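# Move yellow desk sponge onto bookcase top, door clear

## Task

Take the yellow sponge that sits on the desk and set it on the top of the bookcase so it rests there by itself, not held by the robot. At the end the hatched zone before the door must be empty, and the robot must be upright, neither fallen nor leaning.

## Robot and tools

ROBOT. A Hello Robot Stretch 3 with one arm. It has a two-wheel base (0.33 m long, 0.34 m wide) that can only drive forward/back or spin in place, never sideways. Spinning pivots about the point midway between the drive wheels, 0.05 m behind the front edge. A lift rides up and down a mast, and a telescoping arm reaches out to the robot's RIGHT. To move the gripper forward or back, drive the base. Stowed (arm retracted, wrist folded), the wrist pokes up to 0.06 m past the right side and a spin sweeps a 0.28 m radius; an unfolded level wrist reaches beyond that. Cameras: head_camera and nav_camera on the head (aimed by head_pan_rad and head_tilt_rad), wrist_camera on the gripper.

FRAMES. Base frame: origin on the floor midway between the drive wheels, x forward, y left, z up. hand_pose is reported in it, at the point where the closed fingertips meet (fingertip pads are 0.04 m round). Odometry frame is the base frame at the start; heading is positive to the left, -3.142 to 3.142.

execute_actions takes "actions", a list run in order (an empty list just reports state). Each action may have "robot", "steps" (1 to 450 control steps, 30 per second, default 1) and "until". {"steps": n} alone waits. Inside "robot":
- "base": exactly one of {"translate_m": d}, a straight drive offset in metres from where the base is when that command begins, forward positive, |d| at most 1; or {"rotate_rad": d}, a spin offset in radians, left/counter-clockwise positive, |d| at most 3.2.
- "joints": absolute targets by name; unnamed joints keep their targets. lift_m 0 to 1.1 (arm height, m); arm_m 0 to 0.52 (extension, m); wrist_yaw_rad -1.345 to 4.42 (0 along the arm, positive swings toward the front, 3.0 folds over the base); wrist_pitch_rad -1.57 to 0.451 (negative tips fingers down); wrist_roll_rad -2.911 to 2.911; gripper_m -0.089 to 0.179 (wider is higher; the real fingertip gap is about 0.007 less when nearly shut, 0.025 less fully open, zero below 0.007); head_pan_rad -3.953 to 1.73 (positive left, -1.57 looks along the arm); head_tilt_rad -1.53 to 0.419 (negative down).
- "contact_limits": {"arm_m": effort %} from 1 to 100; the arm halts with contact_stop at that effort (negative sign when retracting). Lasts until arm_m's next command.
- A list of up to 8 commands runs one after another; {"pause_s": s} waits up to 15 s. {"stop": true} brakes everything and clears the queue.
Base and joint motions run together and keep going after the call returns and while you think. A new command takes over at once and discards the rest of an older queue. An invalid value rejects the whole call.

"until" ends an action early. {"robot": {"status": "ended"}} fires when nothing is moving and no queue runs (or immediately if the command was refused); pair it with steps 450 to wait for completion. Other fields: base_status, refusals, queue, queue_left, and per joint its reading, _goal and _status, compared with ["<", 0.3] style pairs or a status word / ["!=", "moving"]. {"any": {"status": "ended"}} fires when any one motion or the queue ends. Don't test readings with "="; use "done".

SPEED. Full base speed (0.30 m/s, 1.9 rad/s) needs lift_m below 0.30, arm_m below 0.03 and wrist_yaw_rad above 2.54; otherwise 0.10 m/s and 0.63 rad/s.

GRIPPING. Close to a gripper_m value under the object's width (lower squeezes harder; too hard and a stall guard eases off, risking slips). Release by opening at least 0.02 above the touching value. Neither the reading nor "done" proves a hold; look with the cameras.

SELF-COLLISION. Fold or unfold the wrist only with lift_m 0.32 to 0.95, wrist_pitch_rad -0.4 and roll near 0; once folded the lift may go down to 0.25. With yaw below -0.4 keep pitch at -0.5 or lower.

BALANCE. Pushing into something rigid with the gripper above about 0.45 m can tip the robot; don't push twice after a contact_stop. Don't drive while the gripper holds or presses on something fixed. If it snags on furniture (worst when reversing), undo the last move in small steps, pull the gripper free, and if still leaning lower lift_m to about 0.2. Avoid drops, slams and hard shoves; loose objects may occasionally be nudged by outside forces.

RESULTS. Each result is one instant plus one image per camera. base_status shows progress in brackets (moved of goal, from wheel counts). joint_goals, joint_status, measured_speeds (unit per second), and "refusals / queue / queue_left". Status words: moving, done, off_target (stuck short and maybe still pushing), contact_stop (arm or lift went slack until its next command), time_out, stopped, not_commanded, torque_fault (a wrist servo shut off for 10 s after straining; it then takes no goals). "robot.on_its_own" appears when the robot's own target differs from yours, a joint is slack or off, a motor at rest shows load, or base_tilt has shifted 3 degrees or more. Lines starting "refused:" or "dropped:" name the failed goal (indices from 0); "replaced:" reports how an overridden motion ended. lidar_m: 12 distances in 30 degree sectors from straight ahead, counter-clockwise (4th left, 7th behind, 10th right), in a plane 0.17 m up; "-" is nothing. wrist_depth_mm and head_depth_mm: 7x7 median depths. base_tilt in degrees (forward, right positive, a few degrees of fixed bias). motor_effort in percent, bracket is peak; readings carry sizeable bias.

zoom_image: "camera" (head_camera, nav_camera or wrist_camera) and "region" [x0, y0, x1, y1] in pixels from the top-left, at most 504 by 504. Image sizes: head 896x504, nav 672x504 fisheye, wrist 644x364.

finished_scene: "scene", the number of the current scene. Irreversible. Before calling it, let every motion end, open the gripper off the sponge, and move the robot out of the hatched door zone.

Each tool is called as name(argument=value, ...), one argument or row to a line, values as JSON.

## Session

execute_actions(
  actions=[],
)

Scene clock: 0.00 s.
robot.base_odometry: x=+0.000 y=+0.000 heading=+0.000 (m, m, rad; robot's odometry frame)
robot.turned_by_wheels: +0.000 (rad since the last result)
robot.turned_by_imu: +0.000 (rad since the last result)
robot.base_tilt: forward=+0.6 right=+1.0 (deg)
robot.lidar_m: 2.16 1.80 1.79 1.98 2.44 2.01 2.42 1.17 1.67 1.34 2.35 2.18
robot.head_depth_mm: 1898 2443 2440 2430 2367 2325 2117 / 1895 2619 2678 2632 2538 2501 2297 / 1911 2791 2881 2837 2682 2652 2389 / 1919 2646 2772 2754 2696 2673 2468 / 1919 2406 2429 2422 2438 2419 2364 / 1923 2204 2177 2186 2182 2177 2182 / 1936 1980 1964 1983 1974 1979 1973
robot.base_status: not_commanded
robot.joint_positions: lift_m=+0.323 arm_m=-0.002 wrist_yaw_rad=+2.838 wrist_pitch_rad=-0.370 wrist_roll_rad=+0.013 gripper_m=+0.037 head_pan_rad=+0.004 head_tilt_rad=+0.014
robot.joint_goals: lift_m=+0.323 arm_m=-0.002 wrist_yaw_rad=+2.838 wrist_pitch_rad=-0.370 wrist_roll_rad=+0.013 gripper_m=+0.037 head_pan_rad=+0.004 head_tilt_rad=+0.014
robot.joint_status: lift_m=not_commanded arm_m=not_commanded wrist_yaw_rad=not_commanded wrist_pitch_rad=not_commanded wrist_roll_rad=not_commanded gripper_m=not_commanded head_pan_rad=not_commanded head_tilt_rad=not_commanded
robot.measured_speeds: translate_m=+0.000 rotate_rad=+0.000 lift_m=+0.000 arm_m=+0.000 wrist_yaw_rad=+0.000 wrist_pitch_rad=+0.000 wrist_roll_rad=+0.000 head_pan_rad=+0.000 head_tilt_rad=+0.000
robot: refusals=0 queue=idle queue_left=0
robot.motor_effort: left_wheel=+0 right_wheel=+0 lift_m=+21 arm_m=+1 wrist_yaw_rad=+0 wrist_pitch_rad=+8 wrist_roll_rad=+0 gripper_m=+1 head_pan_rad=+0 head_tilt_rad=+2 (%)
robot.hand_pose: x=+0.0475 y=+0.0769 z=+0.3468 quat_wxyz=(+0.234, +0.711, +0.022, +0.663) (m; robot's base frame)
robot.wrist_depth_mm: - - - - - - - / - - - - - - - / - - - - - - - / - 876 901 913 928 942 973 / 680 706 746 733 752 727 750 / 579 - 604 596 608 606 627 / 493 - 510 510 504 530 528
pictures: head_camera (sideways: a quarter turn clockwise sets it upright), nav_camera (sideways: a quarter turn counterclockwise sets it upright), wrist_camera
Images, in order (width x height): head_camera 896x504, nav_camera 672x504, wrist_camera 644x364.

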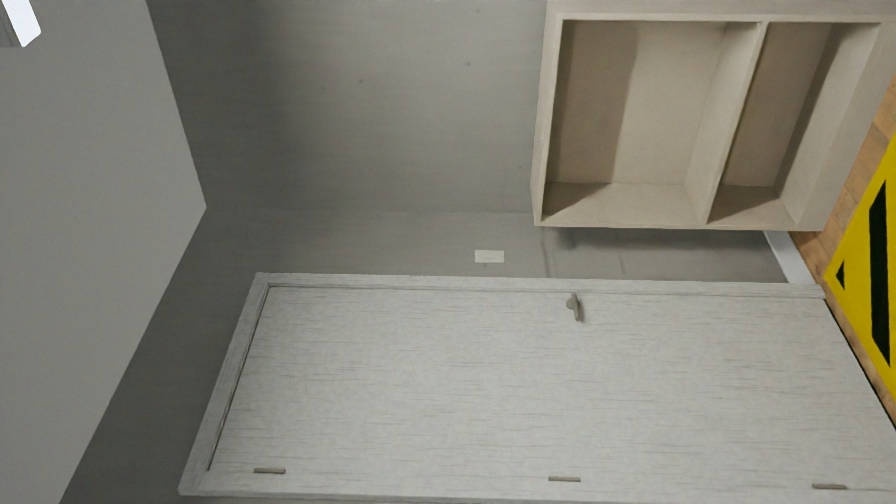

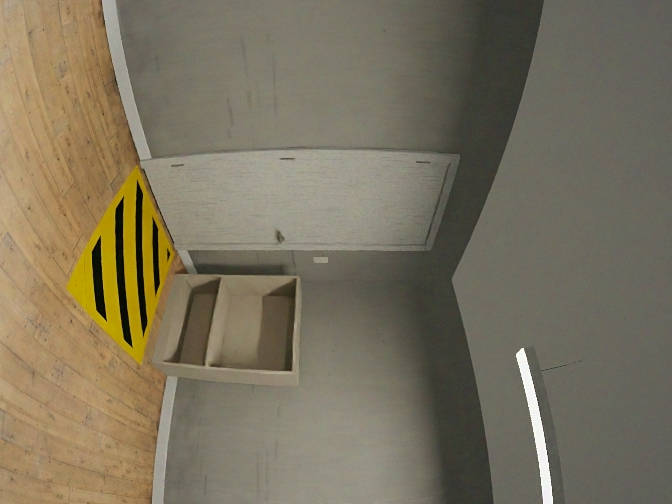

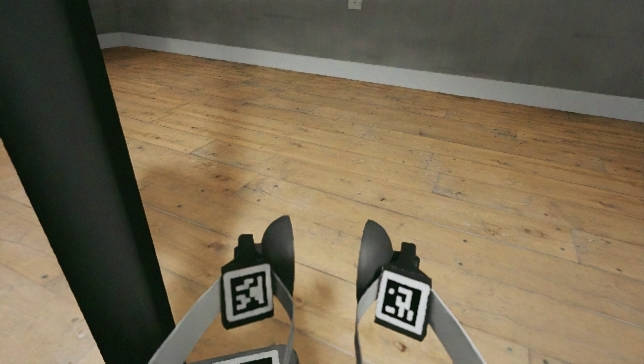

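execute_actions(
  actions=[
    {"robot":{"joints":{"head_pan_rad":-2.0,"head_tilt_rad":-0.5,"lift_m":0.28}},"steps":450,"until":{"robot":{"status":"ended"}}},
  ],
)

Scene clock: 2.80 s.
robot.base_odometry: x=+0.000 y=+0.000 heading=+0.000 (m, m, rad; robot's odometry frame)
robot.turned_by_wheels: +0.000 (rad since the last result)
robot.turned_by_imu: +0.000 (rad since the last result)
robot.base_tilt: forward=+0.7 right=+1.1 (deg)
robot.lidar_m: 2.16 1.80 1.79 1.99 2.44 2.00 2.42 1.17 1.68 1.34 2.34 2.19
robot.head_depth_mm: 1643 1769 1907 2013 1422 1556 1363 / 1687 1834 1991 2048 1541 1598 1358 / 1741 1874 2053 1867 1531 1593 1355 / 1795 1944 2115 1860 1657 1644 1356 / 1839 2003 2202 1844 1781 1649 1364 / 1892 2070 2256 2463 1702 1646 1354 / 1958 2130 2340 2603 2083 1630 1354
robot.base_status: not_commanded
robot.joint_positions: lift_m=+0.280 arm_m=-0.002 wrist_yaw_rad=+2.838 wrist_pitch_rad=-0.371 wrist_roll_rad=+0.013 gripper_m=+0.037 head_pan_rad=-1.993 head_tilt_rad=-0.493
robot.joint_goals: lift_m=+0.280 arm_m=-0.002 wrist_yaw_rad=+2.838 wrist_pitch_rad=-0.371 wrist_roll_rad=+0.013 gripper_m=+0.037 head_pan_rad=-2.000 head_tilt_rad=-0.500
robot.joint_status: lift_m=done arm_m=not_commanded wrist_yaw_rad=not_commanded wrist_pitch_rad=not_commanded wrist_roll_rad=not_commanded gripper_m=not_commanded head_pan_rad=done head_tilt_rad=done
robot.measured_speeds: translate_m=+0.000 rotate_rad=+0.000 lift_m=+0.000 arm_m=+0.000 wrist_yaw_rad=+0.000 wrist_pitch_rad=+0.000 wrist_roll_rad=+0.000 head_pan_rad=+0.000 head_tilt_rad=+0.000
robot: refusals=0 queue=done queue_left=0
robot.motor_effort: left_wheel=+1(1) right_wheel=+0(1) lift_m=+12(21) arm_m=+1(1) wrist_yaw_rad=+0(0) wrist_pitch_rad=+9(9) wrist_roll_rad=+0(0) gripper_m=+0(0) head_pan_rad=-3(35) head_tilt_rad=-3(33) (%)
robot.hand_pose: x=+0.0475 y=+0.0768 z=+0.3039 quat_wxyz=(+0.234, +0.711, +0.022, +0.663) (m; robot's base frame)
robot.wrist_depth_mm: - - - - - - - / - - - - - - - / - - - - - - - / - 811 799 815 838 860 872 / 607 635 675 655 693 665 690 / 520 - 553 540 554 559 561 / 449 - - 471 458 477 476
pictures: head_camera (sideways: a quarter turn clockwise sets it upright), nav_camera (sideways: a quarter turn counterclockwise sets it upright), wrist_camera
Images, in order (width x height): head_camera 896x504, nav_camera 672x504, wrist_camera 644x364.

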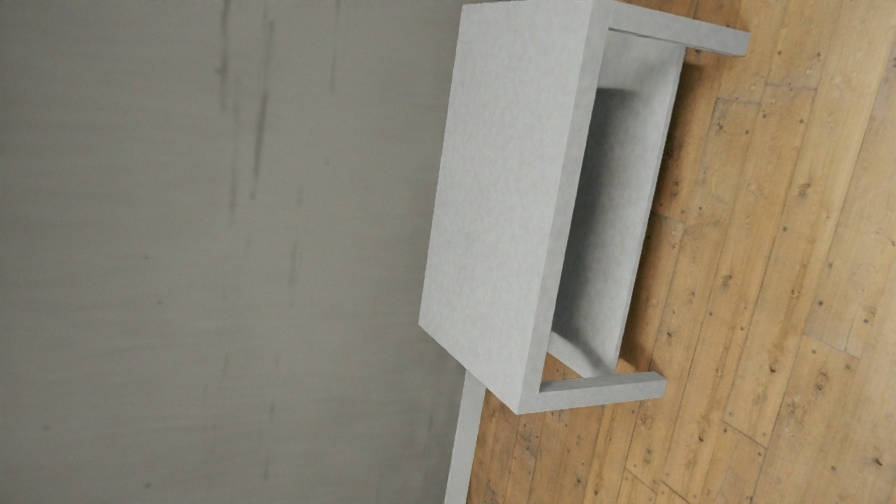

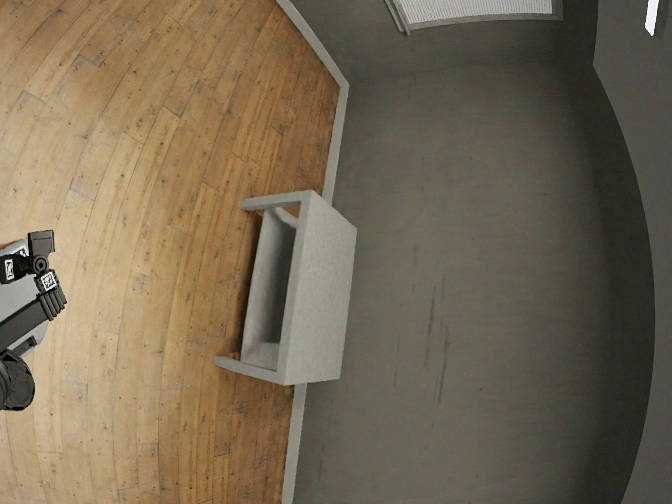

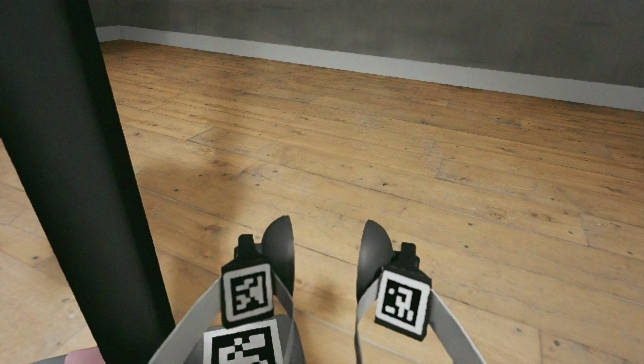

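execute_actions(
  actions=[
    {"robot":{"joints":{"head_pan_rad":-3.7}},"steps":450,"until":{"robot":{"status":"ended"}}},
  ],
)

Scene clock: 5.03 s.
robot.base_odometry: x=+0.000 y=+0.000 heading=+0.000 (m, m, rad; robot's odometry frame)
robot.turned_by_wheels: +0.000 (rad since the last result)
robot.turned_by_imu: +0.000 (rad since the last result)
robot.base_tilt: forward=+0.7 right=+1.2 (deg)
robot.lidar_m: 2.16 1.80 1.79 1.99 2.45 2.01 2.42 1.17 1.67 1.34 2.34 2.18
robot.head_depth_mm: 2049 2157 2403 2616 2095 1666 1400 / 2077 2199 2459 2617 2105 1656 1363 / 2113 2244 2499 2695 2107 1645 1359 / 2126 2273 2521 2671 2092 1637 1363 / 2194 2369 2582 2756 2090 1634 1355 / 2216 2405 2626 2818 2075 1646 1355 / 2265 2463 2667 2828 2072 1634 1356
robot.base_status: not_commanded
robot.joint_positions: lift_m=+0.280 arm_m=-0.002 wrist_yaw_rad=+2.838 wrist_pitch_rad=-0.371 wrist_roll_rad=+0.013 gripper_m=+0.037 head_pan_rad=-3.693 head_tilt_rad=-0.494
robot.joint_goals: lift_m=+0.280 arm_m=-0.002 wrist_yaw_rad=+2.838 wrist_pitch_rad=-0.371 wrist_roll_rad=+0.013 gripper_m=+0.037 head_pan_rad=-3.700 head_tilt_rad=-0.500
robot.joint_status: lift_m=done arm_m=not_commanded wrist_yaw_rad=not_commanded wrist_pitch_rad=not_commanded wrist_roll_rad=not_commanded gripper_m=not_commanded head_pan_rad=done head_tilt_rad=done
robot.measured_speeds: translate_m=+0.000 rotate_rad=+0.000 lift_m=+0.000 arm_m=+0.000 wrist_yaw_rad=+0.000 wrist_pitch_rad=+0.000 wrist_roll_rad=+0.000 head_pan_rad=+0.000 head_tilt_rad=+0.000
robot: refusals=0 queue=done queue_left=0
robot.motor_effort: left_wheel=+0(1) right_wheel=+0(1) lift_m=+11(11) arm_m=+1(1) wrist_yaw_rad=+0(0) wrist_pitch_rad=+9(9) wrist_roll_rad=+0(0) gripper_m=+0(0) head_pan_rad=-3(34) head_tilt_rad=-3(4) (%)
robot.hand_pose: x=+0.0475 y=+0.0768 z=+0.3039 quat_wxyz=(+0.234, +0.711, +0.022, +0.663) (m; robot's base frame)
robot.wrist_depth_mm: - - - - - - - / - - - - - - - / - - - - - - - / - 792 806 823 837 856 885 / 615 646 671 647 689 667 688 / 529 - 552 549 564 558 572 / 448 - - 473 455 481 483
pictures: head_camera (sideways: a quarter turn clockwise sets it upright), nav_camera (sideways: a quarter turn counterclockwise sets it upright), wrist_camera
Images, in order (width x height): head_camera 896x504, nav_camera 672x504, wrist_camera 644x364.

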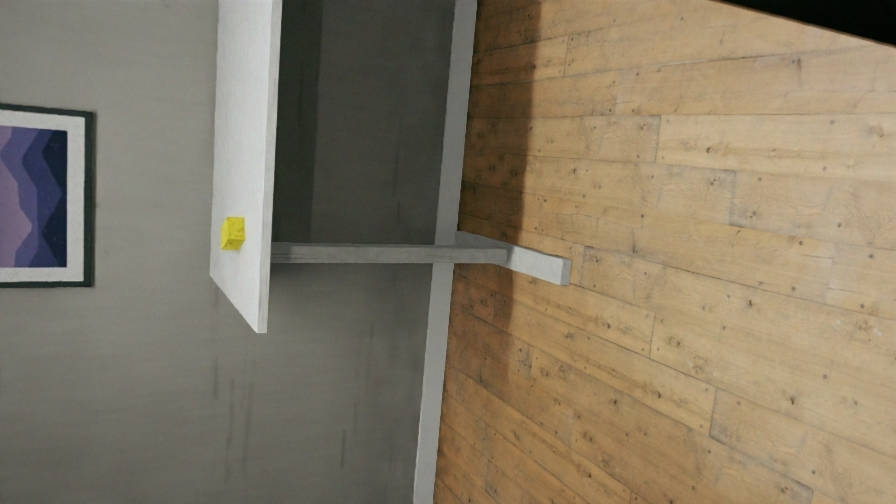

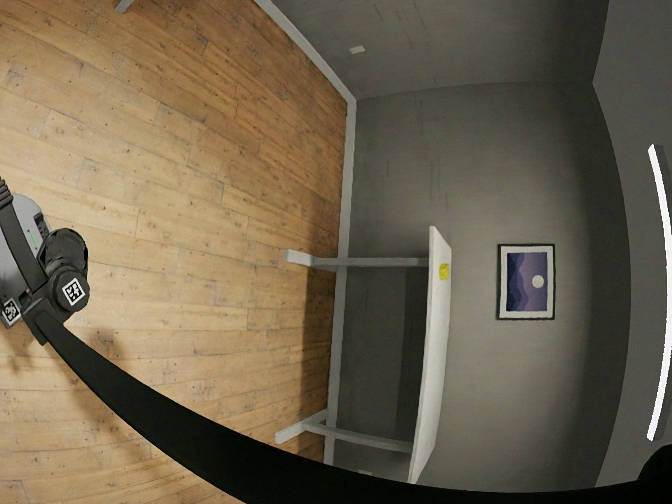

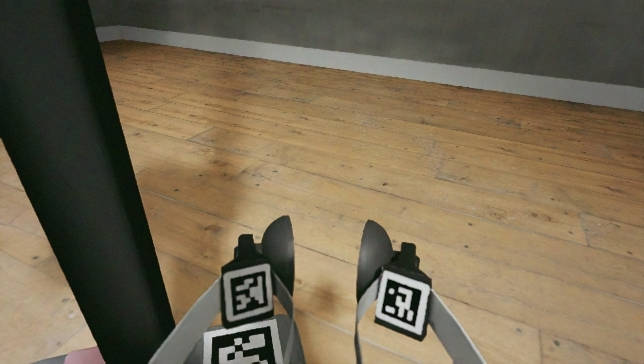

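execute_actions(
  actions=[
    {"robot":[{"base":{"rotate_rad":2.57}},{"base":{"translate_m":1.0}},{"base":{"translate_m":0.22}},{"base":{"rotate_rad":1.5},"joints":{"head_pan_rad":-1.6,"head_tilt_rad":-0.6}},{"joints":{"lift_m":0.9,"wrist_pitch_rad":-0.4}}],"steps":450,"until":{"robot":{"status":"ended"}}},
    {"steps":450,"until":{"robot":{"status":"ended"}}},
    {"robot":[{"joints":{"wrist_yaw_rad":1.5}},{"joints":{"lift_m":1.05,"gripper_m":0.17}},{"joints":{"wrist_yaw_rad":0}}],"steps":450,"until":{"robot":{"status":"ended"}}},
  ],
)

Scene clock: 32.37 s.
robot.base_odometry: x=-1.026 y=+0.660 heading=-2.213 (m, m, rad; robot's odometry frame)
robot.turned_by_wheels: +4.070 (rad since the last result)
robot.turned_by_imu: +4.064 (rad since the last result)
robot.base_tilt: forward=+0.7 right=+1.2 (deg)
robot.lidar_m: 1.82 1.46 2.14 3.37 2.63 1.98 1.94 1.31 1.26 0.79 1.29 1.83
robot.head_depth_mm: 1035 1134 - - - - 1226 / 1035 1143 - - - - - / 1037 1144 - - - - - / 1040 1147 1006 - - - 1227 / 1047 1152 883 629 1060 1363 1246 / 1045 1151 882 655 1660 1508 1279 / 1052 1157 933 627 1663 1505 1273
robot.base_status: done (rotate_rad +1.4999 of +1.5000)
robot.joint_positions: lift_m=+1.049 arm_m=-0.002 wrist_yaw_rad=+0.002 wrist_pitch_rad=-0.417 wrist_roll_rad=+0.013 gripper_m=+0.170 head_pan_rad=-1.607 head_tilt_rad=-0.593
robot.joint_goals: lift_m=+1.050 arm_m=-0.002 wrist_yaw_rad=+0.000 wrist_pitch_rad=-0.400 wrist_roll_rad=+0.013 gripper_m=+0.170 head_pan_rad=-1.600 head_tilt_rad=-0.600
robot.joint_status: lift_m=done arm_m=not_commanded wrist_yaw_rad=done wrist_pitch_rad=done wrist_roll_rad=not_commanded gripper_m=done head_pan_rad=done head_tilt_rad=done
robot.measured_speeds: translate_m=+0.000 rotate_rad=+0.000 lift_m=+0.000 arm_m=+0.000 wrist_yaw_rad=+0.000 wrist_pitch_rad=+0.000 wrist_roll_rad=+0.000 head_pan_rad=+0.000 head_tilt_rad=+0.000
robot: refusals=0 queue=done queue_left=0
robot.motor_effort: left_wheel=-2(8) right_wheel=+2(13) lift_m=+30(30) arm_m=+0(1) wrist_yaw_rad=-2(3) wrist_pitch_rad=+8(8) wrist_roll_rad=+0(0) gripper_m=+1(84) head_pan_rad=+3(36) head_tilt_rad=-3(16) (%)
robot.hand_pose: x=-0.0211 y=-0.3673 z=+1.0623 quat_wxyz=(+0.687, +0.146, -0.696, -0.147) (m; robot's base frame)
robot.wrist_depth_mm: 973 924 921 893 883 876 837 / - - 769 793 817 857 890 / - - 509 551 558 575 595 / - 407 419 424 436 445 445 / 329 345 339 343 351 359 362 / 303 300 295 290 295 298 308 / - - - - - - -
pictures: head_camera (sideways: a quarter turn clockwise sets it upright), nav_camera (sideways: a quarter turn counterclockwise sets it upright), wrist_camera
Images, in order (width x height): head_camera 896x504, nav_camera 672x504, wrist_camera 644x364.

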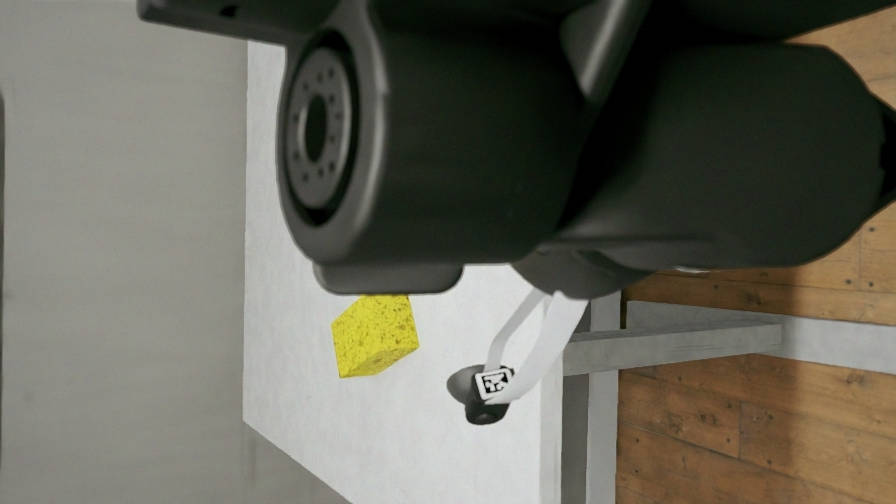

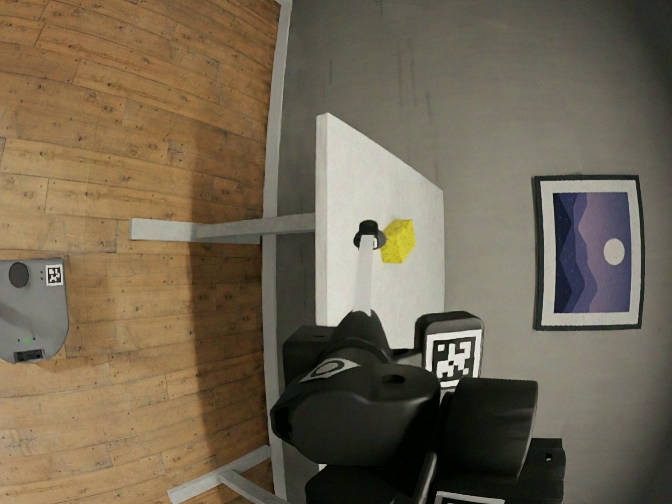

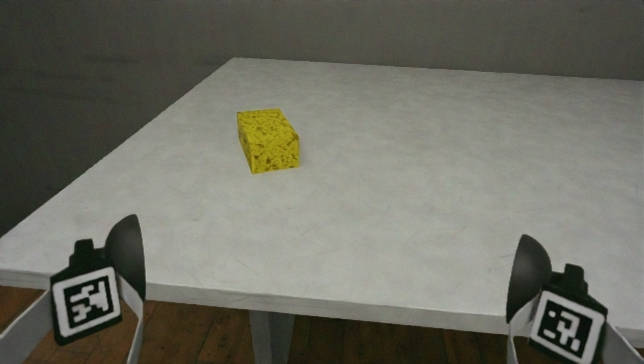

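execute_actions(
  actions=[
    {"robot":{"joints":{"wrist_yaw_rad":0.4,"arm_m":0.24}},"steps":450,"until":{"robot":{"status":"ended"}}},
  ],
)

Scene clock: 36.70 s.
robot.base_odometry: x=-1.026 y=+0.660 heading=-2.213 (m, m, rad; robot's odometry frame)
robot.turned_by_wheels: +0.000 (rad since the last result)
robot.turned_by_imu: +0.000 (rad since the last result)
robot.base_tilt: forward=+0.5 right=+1.1 (deg)
robot.lidar_m: 1.83 1.45 2.14 3.36 2.62 1.99 1.94 1.31 1.26 0.79 1.29 1.83
robot.head_depth_mm: 1015 - 844 633 1620 1520 1281 / 1012 - 819 632 1640 1517 1277 / 1021 - 775 631 1642 1518 1271 / 1041 - - 630 1655 1513 1275 / 1044 1118 936 628 1054 1357 1250 / 1043 1147 933 628 1059 1505 1276 / 1049 1159 1228 625 1673 1504 1270
robot.base_status: done (rotate_rad +1.4999 of +1.5000)
robot.joint_positions: lift_m=+1.049 arm_m=+0.240 wrist_yaw_rad=+0.399 wrist_pitch_rad=-0.417 wrist_roll_rad=+0.013 gripper_m=+0.170 head_pan_rad=-1.607 head_tilt_rad=-0.593
robot.joint_goals: lift_m=+1.050 arm_m=+0.240 wrist_yaw_rad=+0.400 wrist_pitch_rad=-0.400 wrist_roll_rad=+0.013 gripper_m=+0.170 head_pan_rad=-1.600 head_tilt_rad=-0.600
robot.joint_status: lift_m=done arm_m=done wrist_yaw_rad=done wrist_pitch_rad=done wrist_roll_rad=not_commanded gripper_m=done head_pan_rad=done head_tilt_rad=done
robot.measured_speeds: translate_m=+0.000 rotate_rad=+0.000 lift_m=+0.000 arm_m=+0.000 wrist_yaw_rad=+0.000 wrist_pitch_rad=+0.000 wrist_roll_rad=+0.000 head_pan_rad=+0.000 head_tilt_rad=+0.000
robot: refusals=0 queue=done queue_left=0
robot.motor_effort: left_wheel=-2(2) right_wheel=+3(3) lift_m=+30(30) arm_m=+5(8) wrist_yaw_rad=+1(4) wrist_pitch_rad=+8(8) wrist_roll_rad=+0(0) gripper_m=+1(1) head_pan_rad=+3(3) head_tilt_rad=-4(3) (%)
robot.hand_pose: x=+0.0658 y=-0.5916 z=+1.0623 quat_wxyz=(+0.703, +0.281, -0.653, -0.009) (m; robot's base frame)
robot.wrist_depth_mm: - - 902 785 689 615 550 / - - 983 820 711 656 586 / - - - 554 569 579 592 / - - 440 425 431 438 450 / - 366 338 320 336 357 356 / - 284 284 270 276 294 304 / 237 245 246 242 243 251 -
pictures: head_camera (sideways: a quarter turn clockwise sets it upright), nav_camera (sideways: a quarter turn counterclockwise sets it upright), wrist_camera
Images, in order (width x height): head_camera 896x504, nav_camera 672x504, wrist_camera 644x364.

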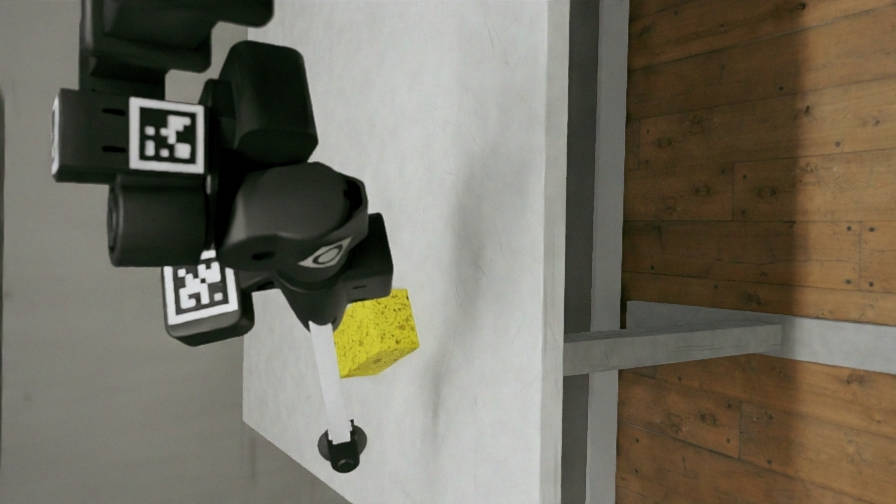

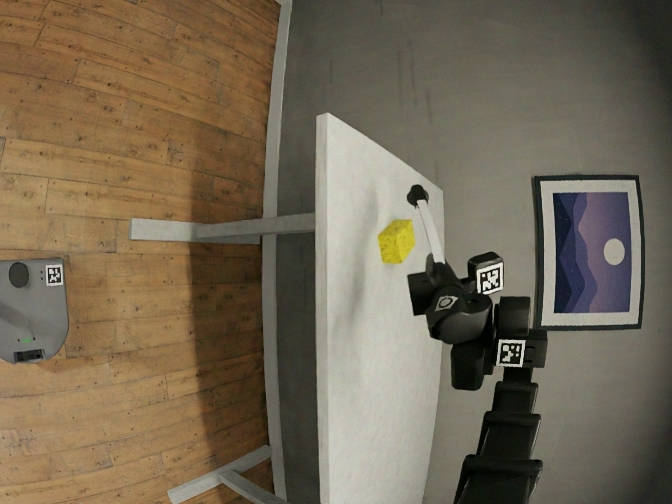

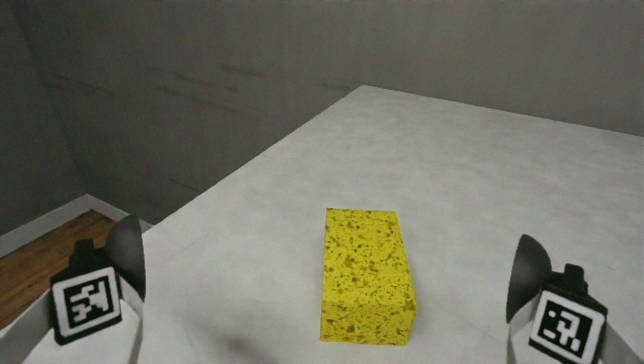

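execute_actions(
  actions=[
    {"robot":[{"joints":{"arm_m":0.32}},{"joints":{"lift_m":0.97}}],"steps":450,"until":{"robot":{"status":"ended"}}},
  ],
)

Scene clock: 41.87 s.
robot.base_odometry: x=-1.026 y=+0.660 heading=-2.213 (m, m, rad; robot's odometry frame)
robot.turned_by_wheels: +0.000 (rad since the last result)
robot.turned_by_imu: +0.000 (rad since the last result)
robot.base_tilt: forward=+0.6 right=+1.1 (deg)
robot.lidar_m: 1.83 1.46 2.14 3.38 2.63 1.99 1.94 1.32 1.26 0.79 1.29 1.83
robot.head_depth_mm: 1032 1133 - 585 1648 1521 1275 / 1034 1120 - 631 1628 1522 1283 / 1038 1113 - 629 1636 1513 1275 / 1044 1132 - 604 1650 1516 1279 / 1048 1149 881 626 1053 1359 1247 / 1048 1149 880 627 1060 1510 1279 / 1049 1156 931 626 1659 1505 1273
robot.base_status: done (rotate_rad +1.4999 of +1.5000)
robot.joint_positions: lift_m=+0.971 arm_m=+0.320 wrist_yaw_rad=+0.399 wrist_pitch_rad=-0.417 wrist_roll_rad=+0.013 gripper_m=+0.170 head_pan_rad=-1.607 head_tilt_rad=-0.593
robot.joint_goals: lift_m=+0.970 arm_m=+0.320 wrist_yaw_rad=+0.400 wrist_pitch_rad=-0.400 wrist_roll_rad=+0.013 gripper_m=+0.170 head_pan_rad=-1.600 head_tilt_rad=-0.600
robot.joint_status: lift_m=done arm_m=done wrist_yaw_rad=done wrist_pitch_rad=done wrist_roll_rad=not_commanded gripper_m=done head_pan_rad=done head_tilt_rad=done
robot.measured_speeds: translate_m=+0.000 rotate_rad=+0.000 lift_m=+0.000 arm_m=+0.000 wrist_yaw_rad=+0.000 wrist_pitch_rad=+0.000 wrist_roll_rad=+0.000 head_pan_rad=+0.000 head_tilt_rad=+0.000
robot: refusals=0 queue=done queue_left=0
robot.motor_effort: left_wheel=-2(1) right_wheel=+2(3) lift_m=+12(28) arm_m=+5(4) wrist_yaw_rad=+2(1) wrist_pitch_rad=+8(8) wrist_roll_rad=+0(0) gripper_m=+1(1) head_pan_rad=+4(3) head_tilt_rad=-3(4) (%)
robot.hand_pose: x=+0.0658 y=-0.6716 z=+0.9833 quat_wxyz=(+0.703, +0.281, -0.653, -0.009) (m; robot's base frame)
robot.wrist_depth_mm: - 945 788 691 613 539 495 / - - 886 527 535 555 520 / - - 356 362 374 380 389 / - 268 275 195 281 288 294 / 217 227 215 159 223 233 236 / - 185 176 134 186 194 201 / 155 160 154 122 158 164 -
pictures: head_camera (sideways: a quarter turn clockwise sets it upright), nav_camera (sideways: a quarter turn counterclockwise sets it upright), wrist_camera
Images, in order (width x height): head_camera 896x504, nav_camera 672x504, wrist_camera 644x364.

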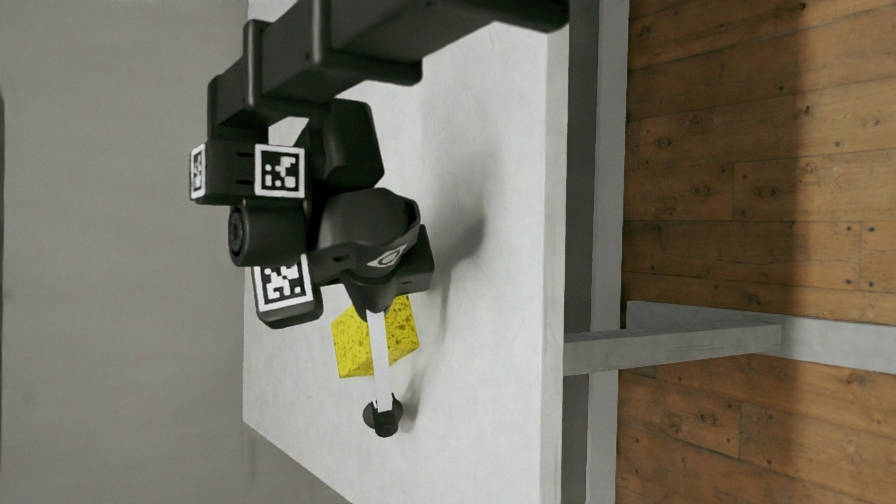

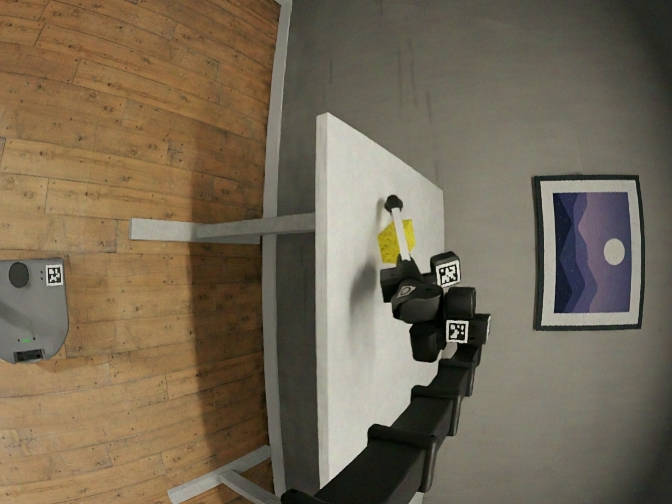

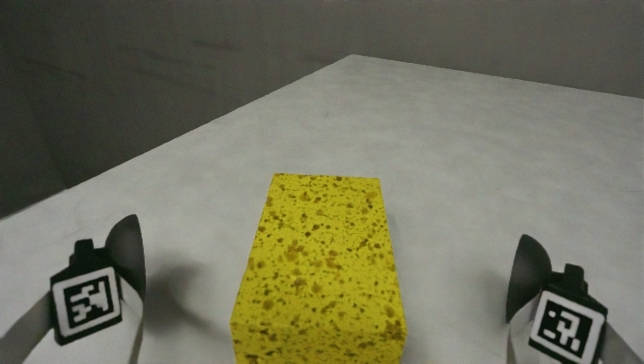

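execute_actions(
  actions=[
    {"robot":[{"joints":{"lift_m":0.956,"wrist_yaw_rad":0.42}},{"joints":{"gripper_m":0.0}},{"joints":{"lift_m":1.02}},{"joints":{"arm_m":0}}],"steps":450,"until":{"robot":{"status":"ended"}}},
  ],
)

Scene clock: 50.83 s.
robot.base_odometry: x=-1.026 y=+0.660 heading=-2.213 (m, m, rad; robot's odometry frame)
robot.turned_by_wheels: +0.000 (rad since the last result)
robot.turned_by_imu: +0.001 (rad since the last result)
robot.base_tilt: forward=+0.6 right=+1.3 (deg)
robot.lidar_m: 1.82 1.46 2.13 3.38 2.63 1.98 1.93 1.31 1.26 0.79 1.29 1.84
robot.head_depth_mm: 1036 1137 1012 - - - 1224 / 1034 1143 889 721 - - - / 1039 1144 887 - - - - / 1039 1148 886 - - - 1224 / 1044 1150 884 - - - 1240 / 1051 1150 883 684 360 1461 1278 / 1048 1157 932 626 1686 1513 1280
robot.base_status: done (rotate_rad +1.4999 of +1.5000)
robot.joint_positions: lift_m=+1.020 arm_m=+0.000 wrist_yaw_rad=+0.420 wrist_pitch_rad=-0.418 wrist_roll_rad=+0.013 gripper_m=+0.025 head_pan_rad=-1.607 head_tilt_rad=-0.593
robot.joint_goals: lift_m=+1.020 arm_m=+0.000 wrist_yaw_rad=+0.420 wrist_pitch_rad=-0.400 wrist_roll_rad=+0.013 gripper_m=+0.024 head_pan_rad=-1.600 head_tilt_rad=-0.600
robot.joint_status: lift_m=done arm_m=done wrist_yaw_rad=done wrist_pitch_rad=done wrist_roll_rad=not_commanded gripper_m=done head_pan_rad=done head_tilt_rad=done
robot.measured_speeds: translate_m=+0.000 rotate_rad=+0.000 lift_m=+0.000 arm_m=+0.000 wrist_yaw_rad=+0.000 wrist_pitch_rad=+0.000 wrist_roll_rad=+0.000 head_pan_rad=+0.000 head_tilt_rad=+0.000
robot: refusals=0 queue=done queue_left=0
robot.on_its_own: gripper_m is held at +0.024, not at your +0.000, by its stall guard, which is still easing
robot.motor_effort: left_wheel=-1(2) right_wheel=+2(3) lift_m=+30(31) arm_m=-2(5) wrist_yaw_rad=+1(4) wrist_pitch_rad=+9(9) wrist_roll_rad=+0(0) gripper_m=-22(99) head_pan_rad=+3(3) head_tilt_rad=-4(3) (%)
robot.hand_pose: x=+0.0699 y=-0.3502 z=+1.0321 quat_wxyz=(+0.703, +0.288, -0.650, -0.002) (m; robot's base frame)
robot.wrist_depth_mm: - - - - 906 820 743 / - - - - 717 721 740 / - - - 484 496 507 514 / - - 365 182 359 383 391 / - - 325 145 158 310 311 / - - 118 119 120 259 264 / - - - 120 123 237 225
pictures: head_camera (sideways: a quarter turn clockwise sets it upright), nav_camera (sideways: a quarter turn counterclockwise sets it upright), wrist_camera
Images, in order (width x height): head_camera 896x504, nav_camera 672x504, wrist_camera 644x364.

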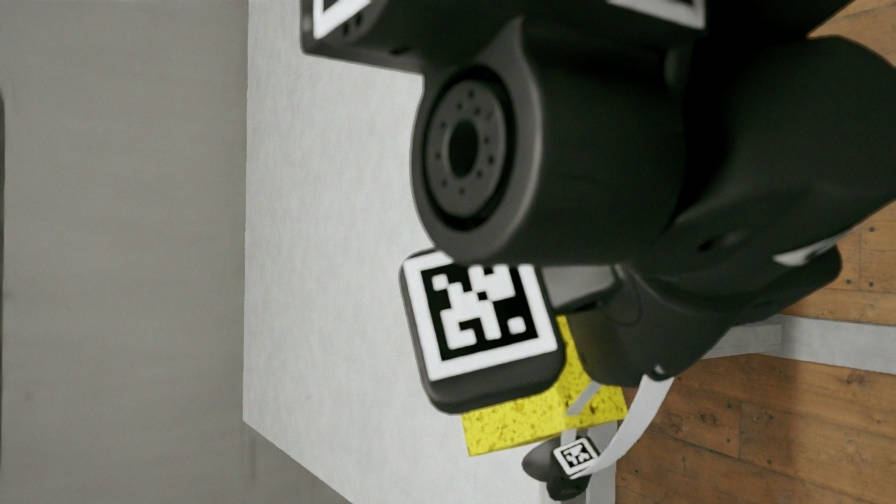

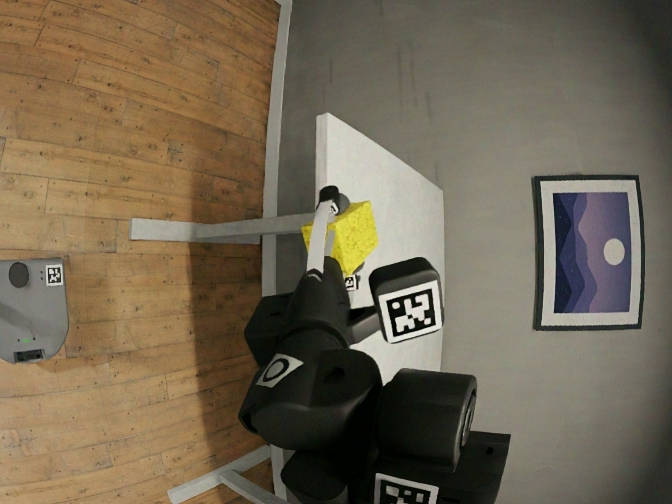

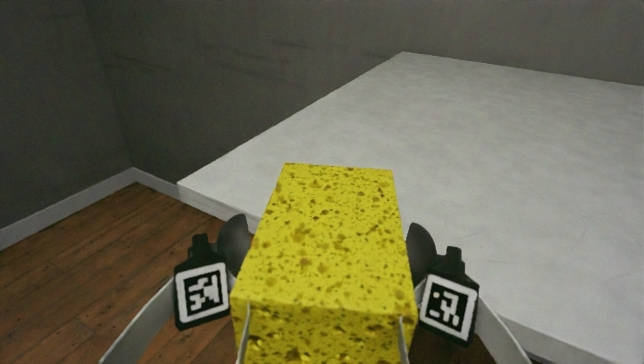

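execute_actions(
  actions=[
    {"robot":{"joints":{"wrist_yaw_rad":1.5},"base":{"rotate_rad":1.648}},"steps":25},
    {"robot":{"joints":{"lift_m":0.29}},"steps":35},
    {"robot":{"joints":{"wrist_yaw_rad":2.6}},"steps":200,"until":{"robot":{"base_status":"done"}}},
    {"robot":{"base":{"translate_m":0.4}},"steps":300,"until":{"robot":{"status":"ended"}}},
    {"robot":[{"base":{"translate_m":1}},{"base":{"translate_m":1}},{"base":{"translate_m":0.42}}],"steps":450,"until":{"robot":{"status":"ended"}}},
    {"robot":{"base":{"rotate_rad":2.27},"joints":{"lift_m":1.1,"head_pan_rad":-1.4}},"steps":300,"until":{"robot":{"lift_m":[">",0.5]}}},
    {"robot":{"joints":{"wrist_yaw_rad":0}},"steps":450,"until":{"robot":{"status":"ended"}}},
  ],
)

Scene clock: 84.53 s.
robot.base_odometry: x=+1.355 y=-0.851 heading=+1.704 (m, m, rad; robot's odometry frame)
robot.turned_by_wheels: +3.918 (rad since the last result)
robot.turned_by_imu: +3.928 (rad since the last result)
robot.base_tilt: forward=+0.5 right=+1.1 (deg)
robot.lidar_m: 1.89 3.44 3.59 1.61 2.04 1.41 0.85 0.75 0.75 0.75 1.44 1.57
robot.head_depth_mm: 858 - - - - - 1255 / 930 979 377 - - 1361 1281 / 1055 1015 770 879 1007 1201 1275 / 1205 1012 1366 1448 1243 1393 1275 / 1416 1245 1578 1549 1650 1480 1276 / 1436 1358 1492 1657 1786 1508 1273 / 1360 1466 1616 1787 1845 1511 1276
robot.base_status: done (rotate_rad +2.2699 of +2.2700)
robot.joint_positions: lift_m=+1.099 arm_m=+0.000 wrist_yaw_rad=+0.002 wrist_pitch_rad=-0.420 wrist_roll_rad=+0.013 gripper_m=+0.038 head_pan_rad=-1.407 head_tilt_rad=-0.593
robot.joint_goals: lift_m=+1.100 arm_m=+0.000 wrist_yaw_rad=+0.000 wrist_pitch_rad=-0.400 wrist_roll_rad=+0.013 gripper_m=+0.037 head_pan_rad=-1.400 head_tilt_rad=-0.600
robot.joint_status: lift_m=done arm_m=done wrist_yaw_rad=done wrist_pitch_rad=done wrist_roll_rad=not_commanded gripper_m=done head_pan_rad=done head_tilt_rad=done
robot.measured_speeds: translate_m=+0.000 rotate_rad=+0.000 lift_m=+0.000 arm_m=+0.000 wrist_yaw_rad=+0.000 wrist_pitch_rad=+0.000 wrist_roll_rad=+0.000 head_pan_rad=+0.000 head_tilt_rad=+0.000
robot: refusals=0 queue=done queue_left=0
robot.on_its_own: gripper_m is held at +0.037, not at your +0.000, by its stall guard, which is not easing now
robot.motor_effort: left_wheel=-1(9) right_wheel=+3(8) lift_m=+30(31) arm_m=-3(3) wrist_yaw_rad=-2(3) wrist_pitch_rad=+10(10) wrist_roll_rad=+0(0) gripper_m=-18(23) head_pan_rad=+3(17) head_tilt_rad=-3(4) (%)
robot.hand_pose: x=-0.0212 y=-0.3694 z=+1.1118 quat_wxyz=(+0.687, +0.147, -0.696, -0.148) (m; robot's base frame)
robot.wrist_depth_mm: - - 957 798 622 515 430 / - - 683 609 648 536 452 / - - - 604 704 551 467 / - - - 185 735 604 487 / - - - 145 160 632 513 / - - 119 119 120 651 540 / - - - 119 121 664 554
pictures: head_camera (sideways: a quarter turn clockwise sets it upright), nav_camera (sideways: a quarter turn counterclockwise sets it upright), wrist_camera
Images, in order (width x height): head_camera 896x504, nav_camera 672x504, wrist_camera 644x364.

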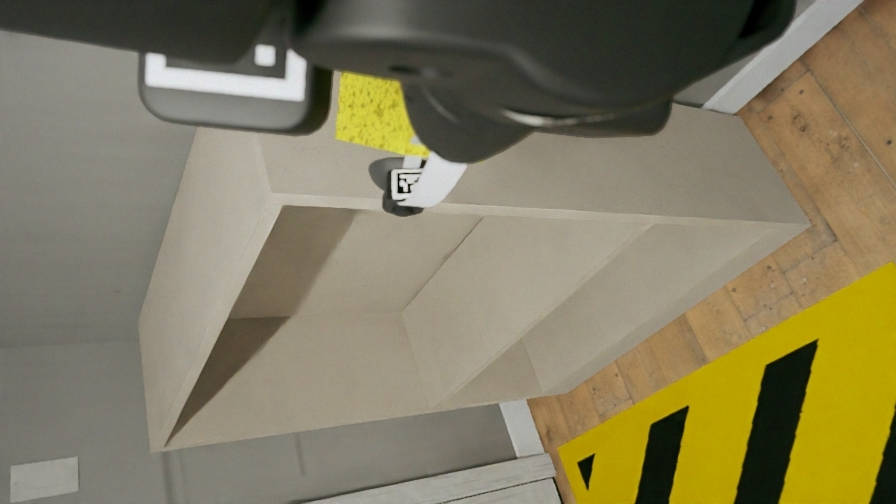

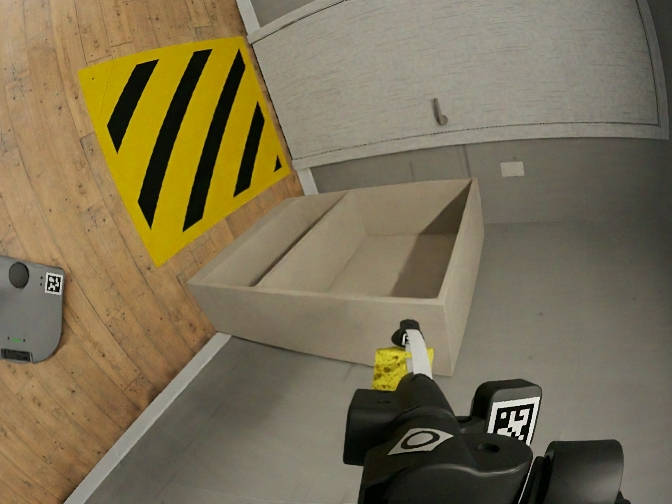

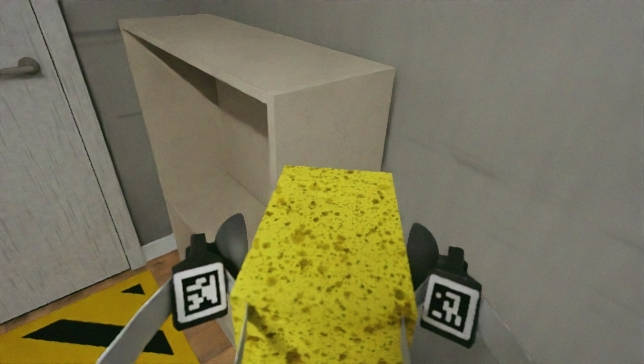

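execute_actions(
  actions=[
    {"robot":{"base":{"rotate_rad":0.12},"joints":{"arm_m":0.52,"wrist_pitch_rad":-0.3,"head_tilt_rad":-0.3}},"steps":450,"until":{"robot":{"status":"ended"}}},
  ],
)

Scene clock: 90.87 s.
robot.base_odometry: x=+1.355 y=-0.851 heading=+1.824 (m, m, rad; robot's odometry frame)
robot.turned_by_wheels: +0.120 (rad since the last result)
robot.turned_by_imu: +0.120 (rad since the last result)
robot.base_tilt: forward=+0.5 right=+1.1 (deg)
robot.lidar_m: 2.05 3.61 2.18 1.61 2.19 1.19 0.81 0.75 0.76 0.75 1.44 1.58
robot.head_depth_mm: 969 988 - 856 831 903 988 / 1107 1143 1249 801 789 837 909 / 1295 1343 1382 1096 1418 1318 1064 / 1507 1582 1637 1535 1624 1366 1411 / 1467 1536 1617 1506 1588 1681 1525 / 1408 1476 1549 1643 1730 1799 1567 / 1329 1392 1464 1530 1630 1736 1578
robot.base_status: done (rotate_rad +0.1199 of +0.1200)
robot.joint_positions: lift_m=+1.099 arm_m=+0.518 wrist_yaw_rad=+0.000 wrist_pitch_rad=-0.323 wrist_roll_rad=+0.013 gripper_m=+0.038 head_pan_rad=-1.407 head_tilt_rad=-0.310
robot.joint_goals: lift_m=+1.100 arm_m=+0.520 wrist_yaw_rad=+0.000 wrist_pitch_rad=-0.300 wrist_roll_rad=+0.013 gripper_m=+0.037 head_pan_rad=-1.400 head_tilt_rad=-0.300
robot.joint_status: lift_m=done arm_m=done wrist_yaw_rad=done wrist_pitch_rad=done wrist_roll_rad=not_commanded gripper_m=done head_pan_rad=done head_tilt_rad=done
robot.measured_speeds: translate_m=+0.000 rotate_rad=+0.000 lift_m=+0.000 arm_m=+0.000 wrist_yaw_rad=+0.000 wrist_pitch_rad=+0.000 wrist_roll_rad=+0.000 head_pan_rad=+0.000 head_tilt_rad=+0.000
robot: refusals=0 queue=done queue_left=0
robot.on_its_own: gripper_m is held at +0.037, not at your +0.000, by its stall guard, which is not easing now
robot.motor_effort: left_wheel=-2(4) right_wheel=+3(6) lift_m=+30(30) arm_m=+5(7) wrist_yaw_rad=+0(1) wrist_pitch_rad=+11(12) wrist_roll_rad=+0(0) gripper_m=-19(19) head_pan_rad=+3(3) head_tilt_rad=+5(26) (%)
robot.hand_pose: x=-0.0214 y=-0.8978 z=+1.1340 quat_wxyz=(+0.693, +0.113, -0.702, -0.115) (m; robot's base frame)
robot.wrist_depth_mm: 711 788 767 496 353 278 228 / 753 831 774 508 363 287 237 / 776 506 529 502 381 296 242 / 817 371 379 184 376 307 249 / 868 294 306 146 160 303 255 / 905 248 119 119 120 256 254 / 946 212 193 119 122 213 216
pictures: head_camera (sideways: a quarter turn clockwise sets it upright), nav_camera (sideways: a quarter turn counterclockwise sets it upright), wrist_camera
Images, in order (width x height): head_camera 896x504, nav_camera 672x504, wrist_camera 644x364.

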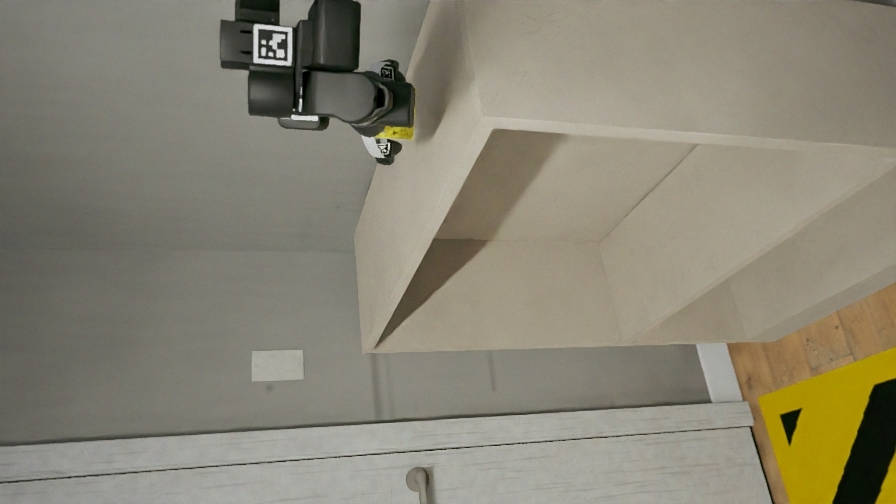

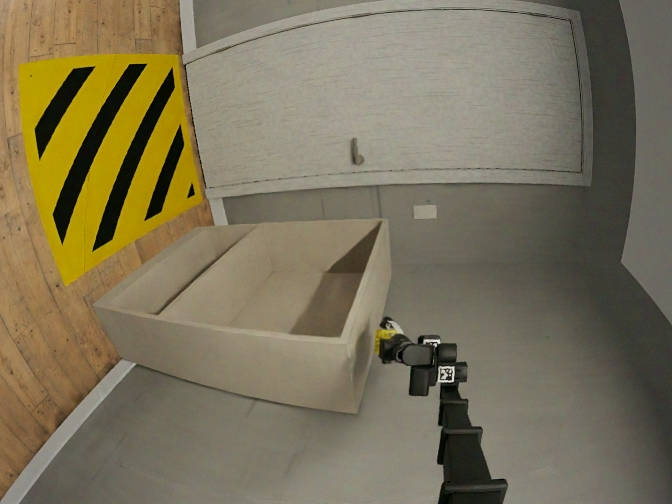

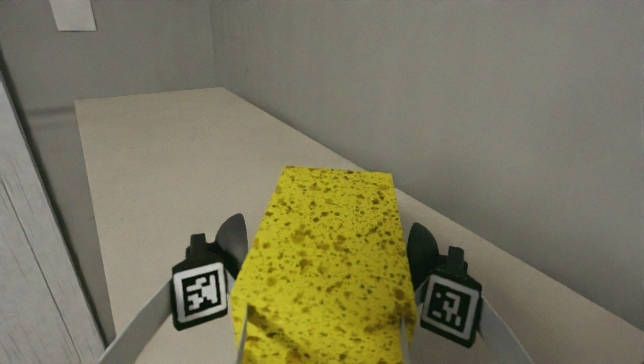

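execute_actions(
  actions=[
    {"robot":{"joints":{"lift_m":1.075,"wrist_pitch_rad":-0.4}},"steps":450,"until":{"robot":{"status":"ended"}}},
  ],
)

Scene clock: 93.03 s.
robot.base_odometry: x=+1.355 y=-0.851 heading=+1.824 (m, m, rad; robot's odometry frame)
robot.turned_by_wheels: +0.000 (rad since the last result)
robot.turned_by_imu: +0.000 (rad since the last result)
robot.base_tilt: forward=+0.5 right=+1.1 (deg)
robot.lidar_m: 2.05 3.60 2.19 1.61 2.18 1.19 0.80 0.75 0.77 0.74 1.44 1.59
robot.head_depth_mm: 967 995 - 857 833 903 989 / 1107 1138 1243 782 787 838 910 / 1296 1340 1370 1158 1414 1319 1064 / 1498 1577 1630 1541 1628 1367 1417 / 1470 1545 1602 1502 1591 1692 1531 / 1402 1472 1550 1637 1730 1813 1570 / 1332 1394 1453 1541 1635 1722 1564
robot.base_status: done (rotate_rad +0.1199 of +0.1200)
robot.joint_positions: lift_m=+1.076 arm_m=+0.518 wrist_yaw_rad=+0.000 wrist_pitch_rad=-0.417 wrist_roll_rad=+0.013 gripper_m=+0.038 head_pan_rad=-1.407 head_tilt_rad=-0.310
robot.joint_goals: lift_m=+1.075 arm_m=+0.520 wrist_yaw_rad=+0.000 wrist_pitch_rad=-0.400 wrist_roll_rad=+0.013 gripper_m=+0.037 head_pan_rad=-1.400 head_tilt_rad=-0.300
robot.joint_status: lift_m=done arm_m=done wrist_yaw_rad=done wrist_pitch_rad=done wrist_roll_rad=not_commanded gripper_m=done head_pan_rad=done head_tilt_rad=done
robot.measured_speeds: translate_m=+0.000 rotate_rad=+0.000 lift_m=+0.000 arm_m=+0.000 wrist_yaw_rad=+0.000 wrist_pitch_rad=+0.000 wrist_roll_rad=+0.000 head_pan_rad=+0.000 head_tilt_rad=+0.000
robot: refusals=0 queue=done queue_left=0
robot.on_its_own: gripper_m is held at +0.037, not at your +0.000, by its stall guard, which is not easing now
robot.motor_effort: left_wheel=-2(2) right_wheel=+2(2) lift_m=+11(31) arm_m=+5(5) wrist_yaw_rad=+0(1) wrist_pitch_rad=+8(10) wrist_roll_rad=+0(0) gripper_m=-19(19) head_pan_rad=+3(3) head_tilt_rad=+5(5) (%)
robot.hand_pose: x=-0.0214 y=-0.8870 z=+1.0884 quat_wxyz=(+0.687, +0.146, -0.696, -0.148) (m; robot's base frame)
robot.wrist_depth_mm: 709 779 724 492 355 280 230 / 729 465 485 477 379 293 236 / 809 335 341 351 358 303 245 / 861 258 264 183 271 282 252 / 901 212 220 145 160 225 228 / 969 191 118 120 121 189 191 / - 159 148 119 122 161 163
pictures: head_camera (sideways: a quarter turn clockwise sets it upright), nav_camera (sideways: a quarter turn counterclockwise sets it upright), wrist_camera
Images, in order (width x height): head_camera 896x504, nav_camera 672x504, wrist_camera 644x364.

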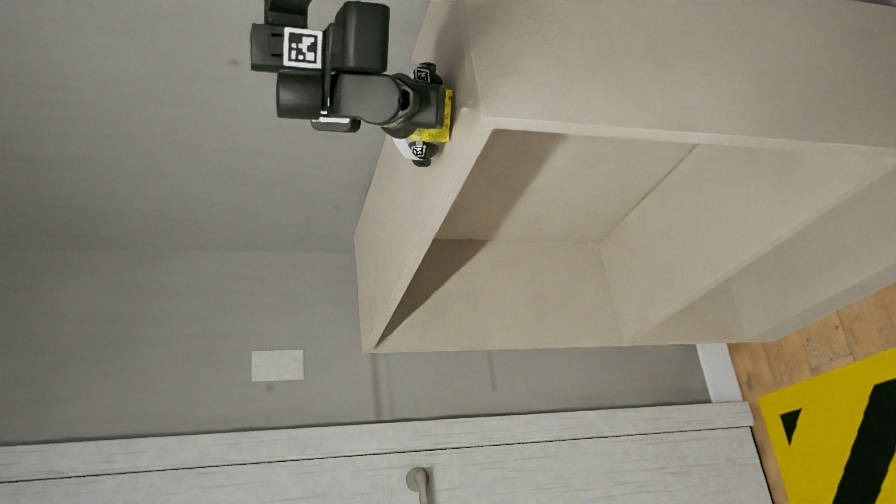

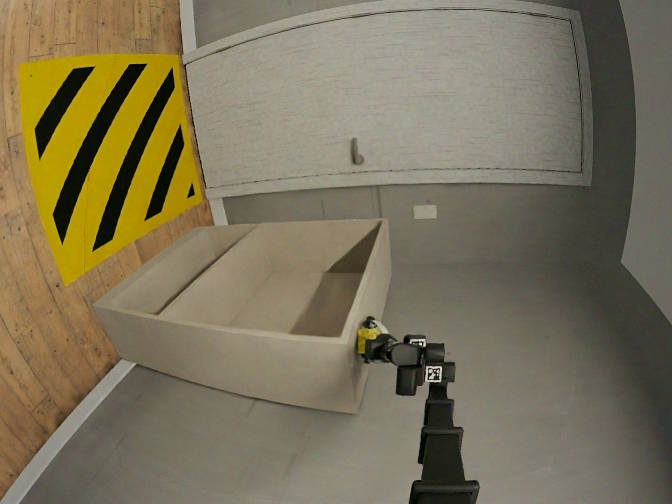

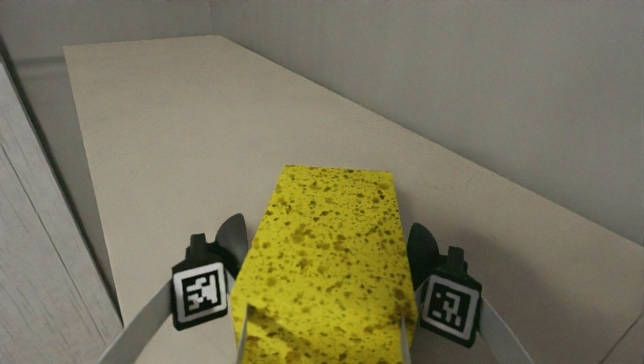

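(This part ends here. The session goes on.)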